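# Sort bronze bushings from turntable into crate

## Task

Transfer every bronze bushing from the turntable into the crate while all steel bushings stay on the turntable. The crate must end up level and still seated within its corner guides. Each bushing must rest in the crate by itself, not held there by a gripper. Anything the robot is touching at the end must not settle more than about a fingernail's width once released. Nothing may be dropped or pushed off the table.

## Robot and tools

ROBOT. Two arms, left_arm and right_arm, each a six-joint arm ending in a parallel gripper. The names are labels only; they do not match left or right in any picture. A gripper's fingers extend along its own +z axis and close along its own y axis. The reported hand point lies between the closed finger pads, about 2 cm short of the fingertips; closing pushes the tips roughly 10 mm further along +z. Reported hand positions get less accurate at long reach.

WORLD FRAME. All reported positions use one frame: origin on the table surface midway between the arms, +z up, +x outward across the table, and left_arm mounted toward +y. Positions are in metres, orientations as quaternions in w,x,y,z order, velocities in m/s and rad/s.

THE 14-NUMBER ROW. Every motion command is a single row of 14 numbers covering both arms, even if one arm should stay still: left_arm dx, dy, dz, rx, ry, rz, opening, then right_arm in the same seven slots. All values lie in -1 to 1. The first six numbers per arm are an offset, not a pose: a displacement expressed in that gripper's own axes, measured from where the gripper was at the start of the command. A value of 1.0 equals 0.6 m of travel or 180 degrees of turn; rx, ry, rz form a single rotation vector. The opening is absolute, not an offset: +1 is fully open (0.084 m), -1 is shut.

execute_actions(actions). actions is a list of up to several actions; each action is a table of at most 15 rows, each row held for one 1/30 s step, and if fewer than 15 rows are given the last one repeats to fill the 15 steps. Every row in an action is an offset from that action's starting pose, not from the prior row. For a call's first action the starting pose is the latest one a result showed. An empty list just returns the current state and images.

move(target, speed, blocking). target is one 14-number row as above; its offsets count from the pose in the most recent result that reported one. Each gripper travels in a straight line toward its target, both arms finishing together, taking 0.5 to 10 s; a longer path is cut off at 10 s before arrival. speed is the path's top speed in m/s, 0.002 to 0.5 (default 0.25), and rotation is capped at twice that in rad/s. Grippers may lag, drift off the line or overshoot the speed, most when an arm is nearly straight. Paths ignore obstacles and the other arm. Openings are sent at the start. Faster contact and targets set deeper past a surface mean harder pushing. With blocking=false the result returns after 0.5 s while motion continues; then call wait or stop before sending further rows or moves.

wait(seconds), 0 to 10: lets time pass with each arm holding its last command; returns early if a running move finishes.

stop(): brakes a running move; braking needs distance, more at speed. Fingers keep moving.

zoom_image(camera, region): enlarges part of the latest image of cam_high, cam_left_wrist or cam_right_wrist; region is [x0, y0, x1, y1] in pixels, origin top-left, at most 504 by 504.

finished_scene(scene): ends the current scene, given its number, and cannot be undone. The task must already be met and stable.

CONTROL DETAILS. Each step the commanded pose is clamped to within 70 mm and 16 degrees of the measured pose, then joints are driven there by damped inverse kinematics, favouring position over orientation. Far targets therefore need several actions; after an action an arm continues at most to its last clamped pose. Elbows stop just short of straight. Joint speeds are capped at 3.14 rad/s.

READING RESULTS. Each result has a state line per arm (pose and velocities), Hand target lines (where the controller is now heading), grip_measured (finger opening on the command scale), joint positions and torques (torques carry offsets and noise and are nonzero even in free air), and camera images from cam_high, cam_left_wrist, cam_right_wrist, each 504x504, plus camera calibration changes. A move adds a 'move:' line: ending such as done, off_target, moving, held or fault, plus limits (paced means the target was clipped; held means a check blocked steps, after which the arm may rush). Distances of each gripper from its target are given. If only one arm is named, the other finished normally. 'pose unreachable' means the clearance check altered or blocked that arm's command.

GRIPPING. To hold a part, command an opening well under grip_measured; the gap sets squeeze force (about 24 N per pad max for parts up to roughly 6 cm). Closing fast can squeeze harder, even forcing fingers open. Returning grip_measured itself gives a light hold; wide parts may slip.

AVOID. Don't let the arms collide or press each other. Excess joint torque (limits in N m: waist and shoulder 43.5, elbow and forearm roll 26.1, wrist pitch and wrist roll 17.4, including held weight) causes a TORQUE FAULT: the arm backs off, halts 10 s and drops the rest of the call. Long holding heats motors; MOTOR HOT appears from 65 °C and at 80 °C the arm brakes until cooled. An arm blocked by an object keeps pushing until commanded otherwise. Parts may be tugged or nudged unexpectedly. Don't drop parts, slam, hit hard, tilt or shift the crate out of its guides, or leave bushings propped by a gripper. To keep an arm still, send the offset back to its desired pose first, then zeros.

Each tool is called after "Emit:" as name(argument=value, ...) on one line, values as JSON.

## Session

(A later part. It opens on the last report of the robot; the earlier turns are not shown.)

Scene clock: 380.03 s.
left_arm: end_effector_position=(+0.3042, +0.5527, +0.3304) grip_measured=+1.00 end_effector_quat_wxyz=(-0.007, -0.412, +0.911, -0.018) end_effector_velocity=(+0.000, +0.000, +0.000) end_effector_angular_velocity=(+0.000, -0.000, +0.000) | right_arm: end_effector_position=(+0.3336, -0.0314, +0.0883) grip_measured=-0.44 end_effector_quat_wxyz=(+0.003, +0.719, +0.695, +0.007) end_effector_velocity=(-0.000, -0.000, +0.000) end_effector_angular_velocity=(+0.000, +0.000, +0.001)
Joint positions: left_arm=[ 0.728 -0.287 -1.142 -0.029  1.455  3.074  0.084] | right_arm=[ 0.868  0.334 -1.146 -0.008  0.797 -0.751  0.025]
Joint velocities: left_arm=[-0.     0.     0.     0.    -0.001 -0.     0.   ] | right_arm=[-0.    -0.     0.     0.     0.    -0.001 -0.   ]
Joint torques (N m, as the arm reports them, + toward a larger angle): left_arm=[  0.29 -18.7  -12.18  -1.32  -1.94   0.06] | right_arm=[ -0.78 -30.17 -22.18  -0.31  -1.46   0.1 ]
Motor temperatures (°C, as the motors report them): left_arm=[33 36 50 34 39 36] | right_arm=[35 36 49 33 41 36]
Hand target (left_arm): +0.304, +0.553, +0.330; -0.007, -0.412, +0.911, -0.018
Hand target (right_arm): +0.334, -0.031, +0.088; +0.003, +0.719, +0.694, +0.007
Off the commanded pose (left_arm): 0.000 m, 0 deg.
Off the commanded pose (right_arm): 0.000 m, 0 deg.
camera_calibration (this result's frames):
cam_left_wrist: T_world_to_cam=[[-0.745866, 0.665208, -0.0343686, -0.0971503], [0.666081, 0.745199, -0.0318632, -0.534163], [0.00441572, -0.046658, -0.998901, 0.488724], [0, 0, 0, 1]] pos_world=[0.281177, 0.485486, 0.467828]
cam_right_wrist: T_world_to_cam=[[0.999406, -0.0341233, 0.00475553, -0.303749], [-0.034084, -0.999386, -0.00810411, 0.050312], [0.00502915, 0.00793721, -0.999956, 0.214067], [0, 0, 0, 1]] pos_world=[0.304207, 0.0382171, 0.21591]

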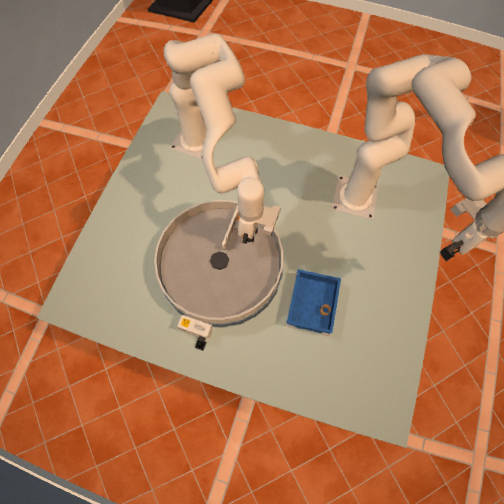

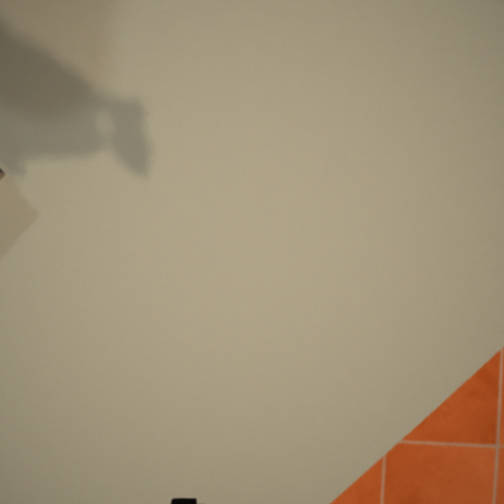

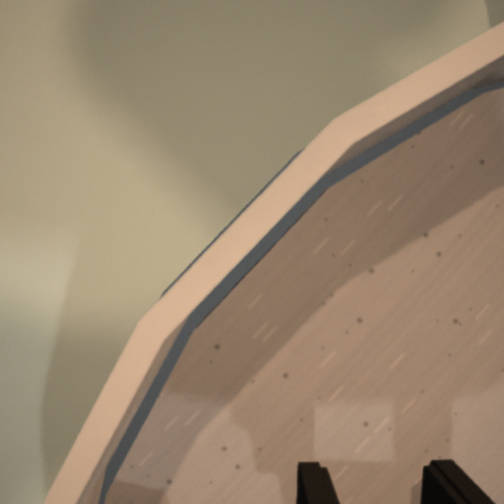

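Something's gripped (end-to-end). Lift and check.

Emit:
move(target=[0,0,0,0,0,0,1,0,0,-0.22,0,0,0,-1], speed=0.15)

Emit:
zoom_image(camera="cam_high", region=[190, 160, 310, 260])

Scene clock: 385.80 s.
left_arm: end_effector_position=(+0.3042, +0.5527, +0.3304) grip_measured=+1.00 end_effector_quat_wxyz=(-0.007, -0.412, +0.911, -0.018) end_effector_velocity=(-0.000, +0.001, +0.000) end_effector_angular_velocity=(+0.001, -0.001, +0.003) | right_arm: end_effector_position=(+0.3318, -0.0324, +0.2191) grip_measured=-0.44 end_effector_quat_wxyz=(+0.003, +0.720, +0.694, +0.007) end_effector_velocity=(+0.000, +0.000, +0.003) end_effector_angular_velocity=(-0.000, +0.002, -0.001)
Joint positions: left_arm=[ 0.728 -0.287 -1.142 -0.029  1.455  3.074  0.084] | right_arm=[ 0.87   0.166 -1.316 -0.006  1.137 -0.752  0.025]
Joint velocities: left_arm=[ 0.002 -0.    -0.    -0.    -0.001 -0.001  0.   ] | right_arm=[-0.    -0.    -0.01   0.001  0.011 -0.     0.   ]
Joint torques (N m, as the arm reports them, + toward a larger angle): left_arm=[ -0.36 -18.47 -12.36  -1.5   -2.35   0.15] | right_arm=[ -0.74 -28.64 -25.17  -0.26  -1.38   0.23]
Motor temperatures (°C, as the motors report them): left_arm=[33 36 50 34 39 36] | right_arm=[35 36 49 33 41 36]
Hand target (left_arm): +0.304, +0.553, +0.330; -0.007, -0.412, +0.911, -0.018
Hand target (right_arm): +0.332, -0.032, +0.220; +0.003, +0.720, +0.694, +0.007
Off the commanded pose (left_arm): 0.000 m, 0 deg.
Off the commanded pose (right_arm): 0.001 m, 0 deg.
move: done
camera_calibration (this result's frames):
cam_left_wrist: T_world_to_cam=[[-0.745866, 0.665208, -0.0343686, -0.0971503], [0.666081, 0.745199, -0.0318633, -0.534163], [0.00441571, -0.046658, -0.998901, 0.488725], [0, 0, 0, 1]] pos_world=[0.281177, 0.485486, 0.467828]
cam_right_wrist: T_world_to_cam=[[0.999404, -0.0343163, 0.00373621, -0.302312], [-0.0342902, -0.999389, -0.00684133, 0.0501441], [0.0039687, 0.00670913, -0.99997, 0.345201], [0, 0, 0, 1]] pos_world=[0.302481, 0.0374232, 0.346663]

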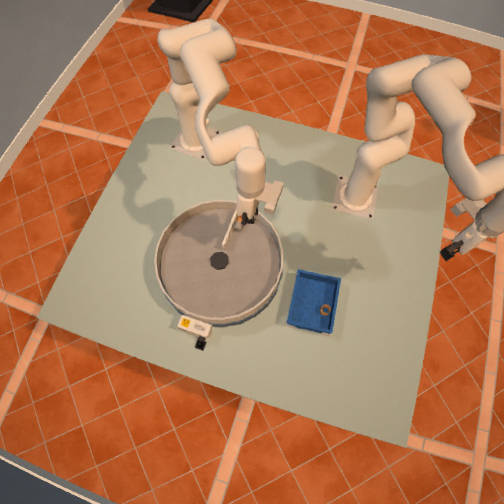

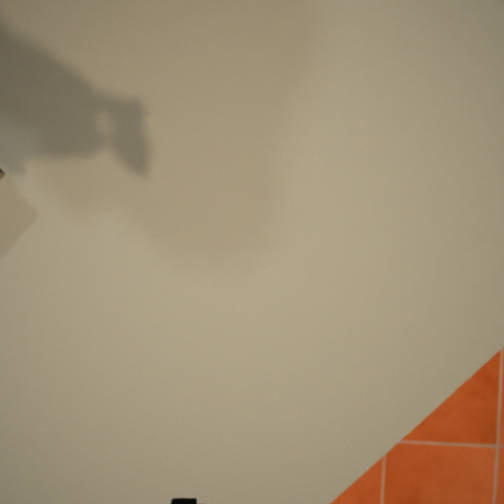

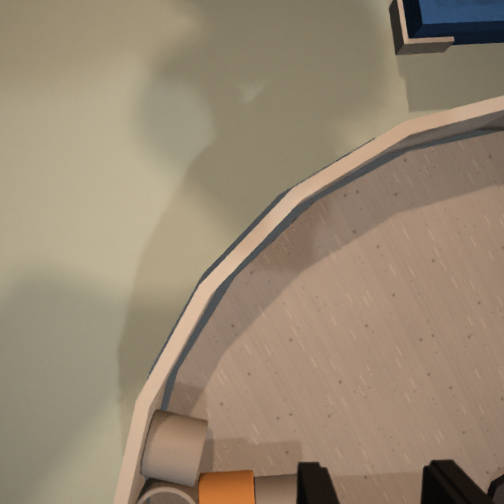

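Region (190, 160, 310, 260) of cam_high's 504x504 image, scaled by 4.200, with more detail than that image has.

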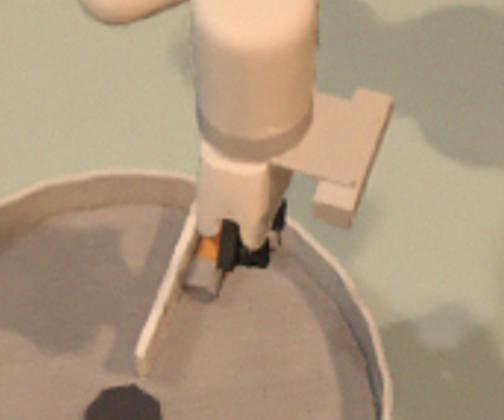

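Emit:
move(target=[0,0,0,0,0,0,1,0.45,0.225,0.03,0,0,0,-1], speed=0.2)

Scene clock: 394.17 s.
left_arm: end_effector_position=(+0.3042, +0.5527, +0.3304) grip_measured=+1.00 end_effector_quat_wxyz=(-0.007, -0.412, +0.911, -0.018) end_effector_velocity=(+0.000, +0.000, +0.001) end_effector_angular_velocity=(+0.001, -0.001, +0.002) | right_arm: end_effector_position=(+0.4755, +0.2325, +0.2050) grip_measured=-0.44 end_effector_quat_wxyz=(-0.026, +0.696, +0.673, +0.247) end_effector_velocity=(+0.000, +0.001, -0.004) end_effector_angular_velocity=(+0.002, +0.000, +0.001)
Joint positions: left_arm=[ 0.728 -0.287 -1.142 -0.029  1.455  3.074  0.084] | right_arm=[ 0.976  1.173 -2.695 -0.008  1.02  -0.647  0.025]
Joint velocities: left_arm=[ 0.001  0.    -0.002 -0.     0.    -0.001 -0.   ] | right_arm=[ 0.     0.005  0.002  0.001 -0.008 -0.    -0.   ]
Joint torques (N m, as the arm reports them, + toward a larger angle): left_arm=[  0.29 -18.83 -12.18  -1.23  -1.91   0.17] | right_arm=[ -0.48 -44.87 -25.57  -0.24  -2.28   0.26]
Motor temperatures (°C, as the motors report them): left_arm=[33 36 50 34 39 36] | right_arm=[35 36 50 33 41 36]
Hand target (left_arm): +0.304, +0.553, +0.330; -0.007, -0.412, +0.911, -0.018
Hand target (right_arm): +0.475, +0.233, +0.204; -0.026, +0.696, +0.673, +0.247
Off the commanded pose (left_arm): 0.000 m, 0 deg.
Off the commanded pose (right_arm): 0.001 m, 28 deg; orientation clipped at the last step of the last action.
elbow stopped short (right arm): the move would have taken joint 3 (elbow) straighter than the controller allows; a more bent joint 3 avoids this.
move: off_target (right_arm); limits=paced
camera_calibration (this result's frames):
cam_left_wrist: T_world_to_cam=[[-0.745866, 0.665208, -0.0343686, -0.0971503], [0.666081, 0.745199, -0.0318634, -0.534163], [0.00441568, -0.0466581, -0.998901, 0.488725], [0, 0, 0, 1]] pos_world=[0.281177, 0.485486, 0.467828]
cam_right_wrist: T_world_to_cam=[[0.953457, -0.0874147, 0.28858, -0.461], [0.0302255, -0.924527, -0.379915, 0.348094], [0.30001, 0.370955, -0.878855, 0.0784131], [0, 0, 0, 1]] pos_world=[0.405497, 0.252436, 0.334195]

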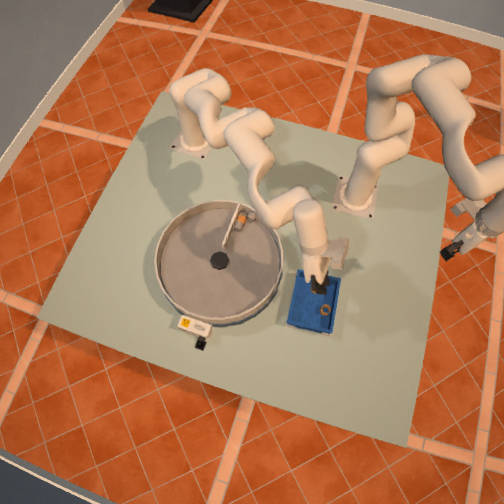

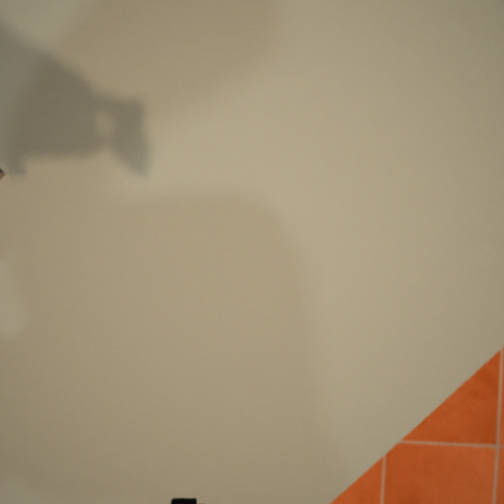

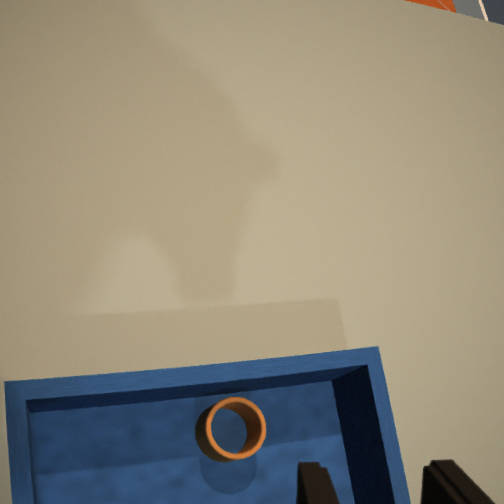

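Emit:
move(target=[0,0,0,0,0,0,1,-0.053,-0.073,0.115,0,0,0,-1], speed=0.15)

Emit:
move(target=[0,0,0,0,0,0,1,0,0,0,0,0,0,0.5])

Scene clock: 400.30 s.
left_arm: end_effector_position=(+0.3042, +0.5527, +0.3304) grip_measured=+1.00 end_effector_quat_wxyz=(-0.007, -0.412, +0.911, -0.018) end_effector_velocity=(-0.000, +0.001, -0.000) end_effector_angular_velocity=(+0.001, -0.000, -0.000) | right_arm: end_effector_position=(+0.4561, +0.2324, +0.1201) grip_measured=-0.44 end_effector_quat_wxyz=(-0.026, +0.696, +0.673, +0.247) end_effector_velocity=(-0.002, -0.001, -0.008) end_effector_angular_velocity=(-0.002, +0.001, +0.001)
Joint positions: left_arm=[ 0.728 -0.287 -1.142 -0.029  1.455  3.074  0.084] | right_arm=[ 0.996  1.029 -2.194 -0.027  0.663 -0.613  0.025]
Joint velocities: left_arm=[ 0.001  0.     0.     0.001 -0.001  0.001  0.   ] | right_arm=[ 0.001 -0.002  0.024 -0.002 -0.021  0.001 -0.   ]
Joint torques (N m, as the arm reports them, + toward a larger angle): left_arm=[  0.   -18.43 -12.5   -1.23  -2.17   0.11] | right_arm=[ -0.7  -43.97 -26.09  -0.2   -2.34   0.19]
Motor temperatures (°C, as the motors report them): left_arm=[33 36 50 34 39 36] | right_arm=[35 37 50 33 42 36]
Hand target (left_arm): +0.304, +0.553, +0.330; -0.007, -0.412, +0.911, -0.018
Hand target (right_arm): +0.456, +0.232, +0.119; -0.026, +0.696, +0.673, +0.247
Off the commanded pose (left_arm): 0.000 m, 0 deg.
Off the commanded pose (right_arm): 0.001 m, 0 deg.
move: done
camera_calibration (this result's frames):
cam_left_wrist: T_world_to_cam=[[-0.745866, 0.665208, -0.0343687, -0.0971503], [0.666081, 0.745199, -0.0318632, -0.534163], [0.00441578, -0.046658, -0.998901, 0.488725], [0, 0, 0, 1]] pos_world=[0.281177, 0.485486, 0.467828]
cam_right_wrist: T_world_to_cam=[[0.953474, -0.0872907, 0.288561, -0.418022], [0.0304171, -0.924426, -0.380147, 0.316249], [0.299937, 0.371237, -0.878761, 0.00968228], [0, 0, 0, 1]] pos_world=[0.38605, 0.252264, 0.249354]

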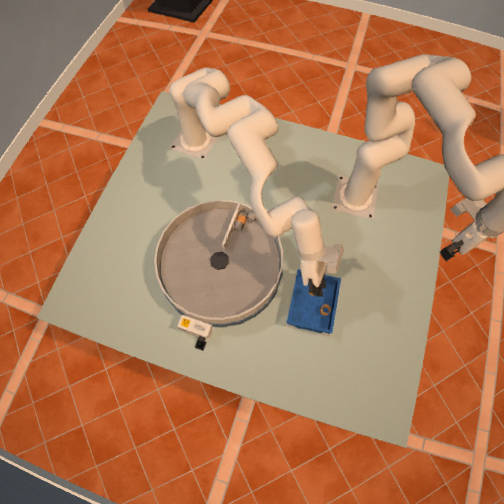

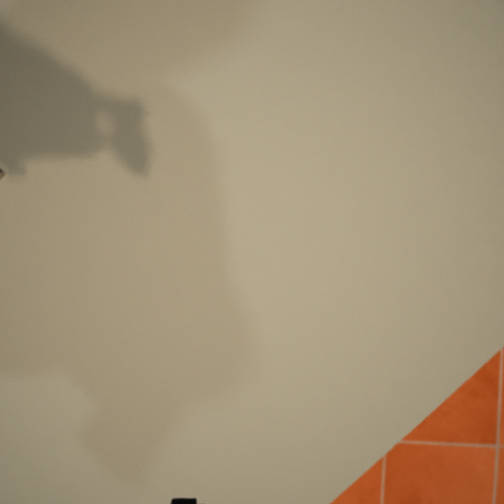

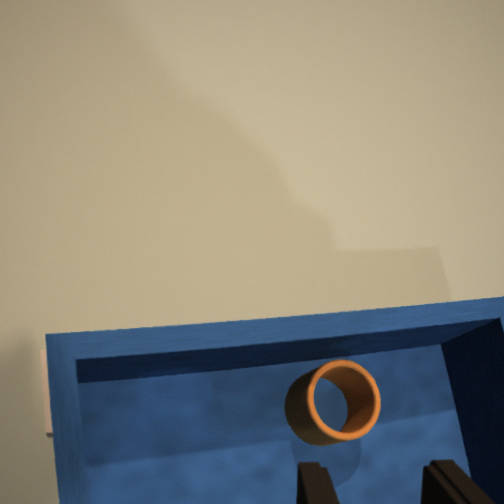

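Scene clock: 400.83 s.
left_arm: end_effector_position=(+0.3042, +0.5527, +0.3304) grip_measured=+1.00 end_effector_quat_wxyz=(-0.007, -0.412, +0.911, -0.018) end_effector_velocity=(-0.000, +0.001, +0.000) end_effector_angular_velocity=(-0.000, -0.000, +0.001) | right_arm: end_effector_position=(+0.4560, +0.2324, +0.1201) grip_measured=+0.49 end_effector_quat_wxyz=(-0.026, +0.696, +0.673, +0.247) end_effector_velocity=(+0.000, +0.000, +0.002) end_effector_angular_velocity=(+0.003, -0.002, +0.000)
Joint positions: left_arm=[ 0.728 -0.287 -1.142 -0.029  1.455  3.074  0.084] | right_arm=[ 0.996  1.029 -2.194 -0.027  0.663 -0.613  0.065]
Joint velocities: left_arm=[ 0.002  0.    -0.    -0.     0.     0.001  0.   ] | right_arm=[-0.    -0.001 -0.001  0.    -0.002 -0.     0.   ]
Joint torques (N m, as the arm reports them, + toward a larger angle): left_arm=[  0.4  -17.95 -12.27  -1.04  -1.96   0.28] | right_arm=[ -1.03 -43.68 -25.59  -0.4   -2.09   0.24]
Motor temperatures (°C, as the motors report them): left_arm=[33 36 50 34 39 36] | right_arm=[35 37 50 33 42 36]
Hand target (left_arm): +0.304, +0.553, +0.330; -0.007, -0.412, +0.911, -0.018
Hand target (right_arm): +0.456, +0.232, +0.120; -0.026, +0.696, +0.673, +0.247
Off the commanded pose (left_arm): 0.000 m, 0 deg.
Off the commanded pose (right_arm): 0.000 m, 0 deg.
move: done
camera_calibration (this result's frames):
cam_left_wrist: T_world_to_cam=[[-0.745866, 0.665208, -0.0343686, -0.0971504], [0.666081, 0.745198, -0.0318632, -0.534163], [0.00441572, -0.046658, -0.998901, 0.488724], [0, 0, 0, 1]] pos_world=[0.281177, 0.485486, 0.467828]
cam_right_wrist: T_world_to_cam=[[0.953479, -0.0872867, 0.288548, -0.418018], [0.0304088, -0.924434, -0.380128, 0.31624], [0.299923, 0.371218, -0.878774, 0.00968046], [0, 0, 0, 1]] pos_world=[0.386051, 0.252262, 0.249337]

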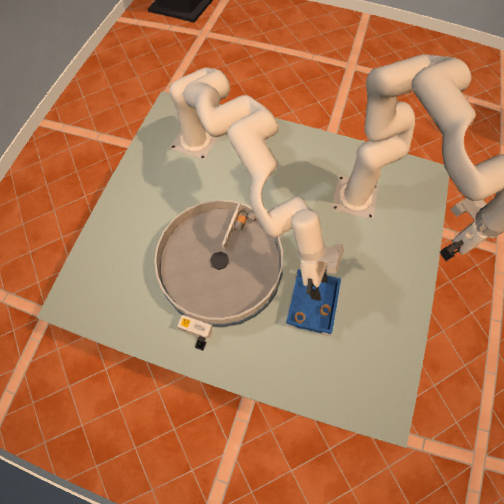

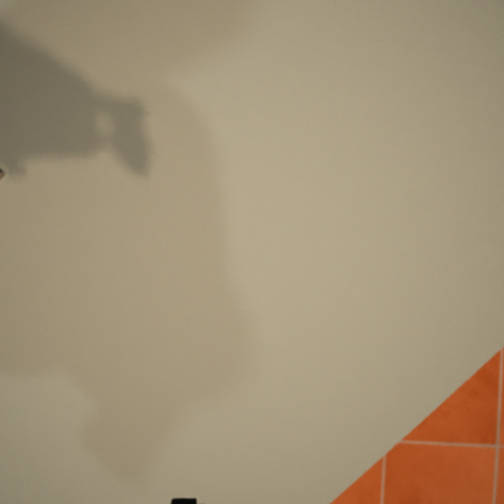

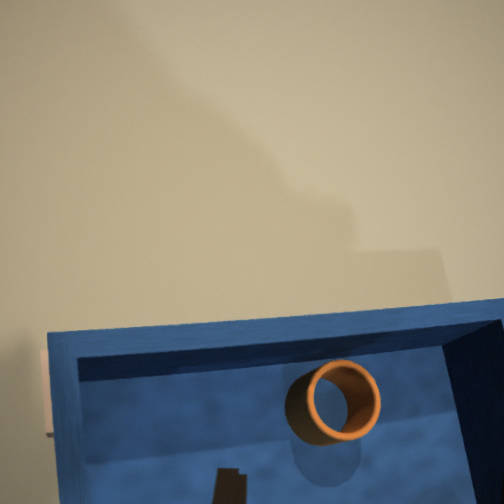

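Emit:
move(target=[0,0,0,0,0,0,1,-0.442,-0.077,-0.5,0.096,-0.126,0,-1])

Scene clock: 407.47 s.
left_arm: end_effector_position=(+0.3042, +0.5527, +0.3304) grip_measured=+1.00 end_effector_quat_wxyz=(-0.007, -0.412, +0.911, -0.018) end_effector_velocity=(-0.000, +0.000, -0.000) end_effector_angular_velocity=(-0.000, +0.000, +0.001) | right_arm: end_effector_position=(+0.3276, -0.1195, +0.2683) grip_measured=-1.00 end_effector_quat_wxyz=(+0.003, +0.719, +0.695, +0.002) end_effector_velocity=(+0.000, -0.001, +0.003) end_effector_angular_velocity=(+0.002, -0.004, +0.000)
Joint positions: left_arm=[ 0.728 -0.287 -1.142 -0.029  1.455  3.074  0.084] | right_arm=[ 0.742 -0.06  -1.189 -0.007  1.244 -0.88   0.   ]
Joint velocities: left_arm=[ 0.002 -0.     0.    -0.     0.     0.001  0.   ] | right_arm=[-0.002 -0.006 -0.    -0.001  0.002 -0.002  0.   ]
Joint torques (N m, as the arm reports them, + toward a larger angle): left_arm=[ -0.21 -19.18 -12.59  -1.08  -2.34   0.07] | right_arm=[ -0.54 -22.91 -24.8   -0.44  -1.42   0.3 ]
Motor temperatures (°C, as the motors report them): left_arm=[33 36 50 34 39 36] | right_arm=[35 38 51 33 42 36]
Hand target (left_arm): +0.304, +0.553, +0.330; -0.007, -0.412, +0.911, -0.018
Hand target (right_arm): +0.328, -0.120, +0.269; +0.004, +0.720, +0.694, +0.003
Off the commanded pose (left_arm): 0.000 m, 0 deg.
Off the commanded pose (right_arm): 0.001 m, 0 deg.
move: done
camera_calibration (this result's frames):
cam_left_wrist: T_world_to_cam=[[-0.745866, 0.665208, -0.0343686, -0.0971503], [0.666081, 0.745199, -0.0318633, -0.534163], [0.0044157, -0.046658, -0.998901, 0.488724], [0, 0, 0, 1]] pos_world=[0.281177, 0.485486, 0.467828]
cam_right_wrist: T_world_to_cam=[[0.999418, -0.0340932, -0.00126936, -0.299999], [-0.034093, -0.999419, 0.000210526, -0.0386216], [-0.0012758, -0.000167127, -0.999999, 0.395909], [0, 0, 0, 1]] pos_world=[0.299013, -0.0487609, 0.395536]

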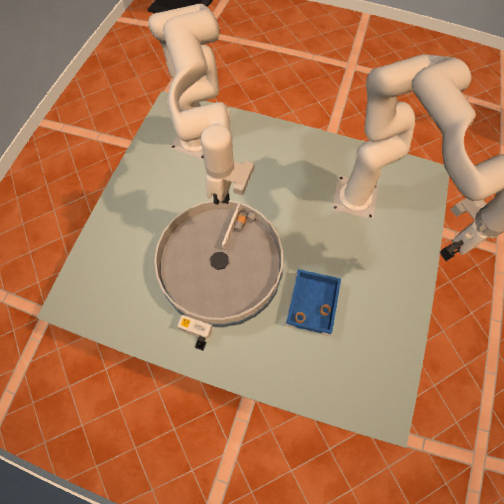

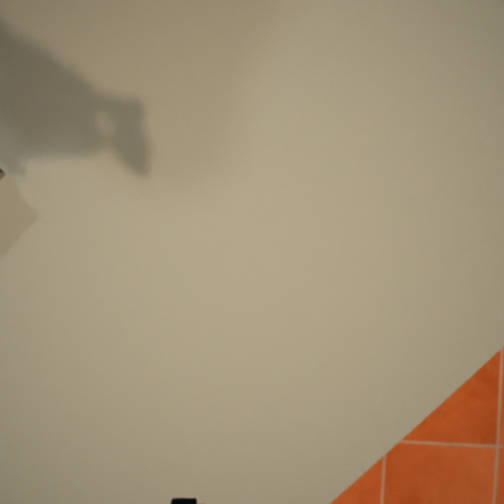

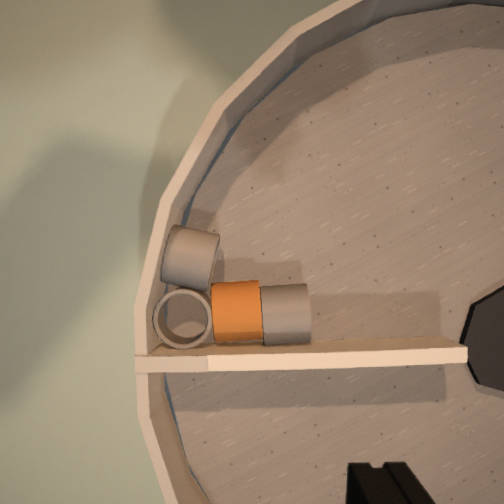

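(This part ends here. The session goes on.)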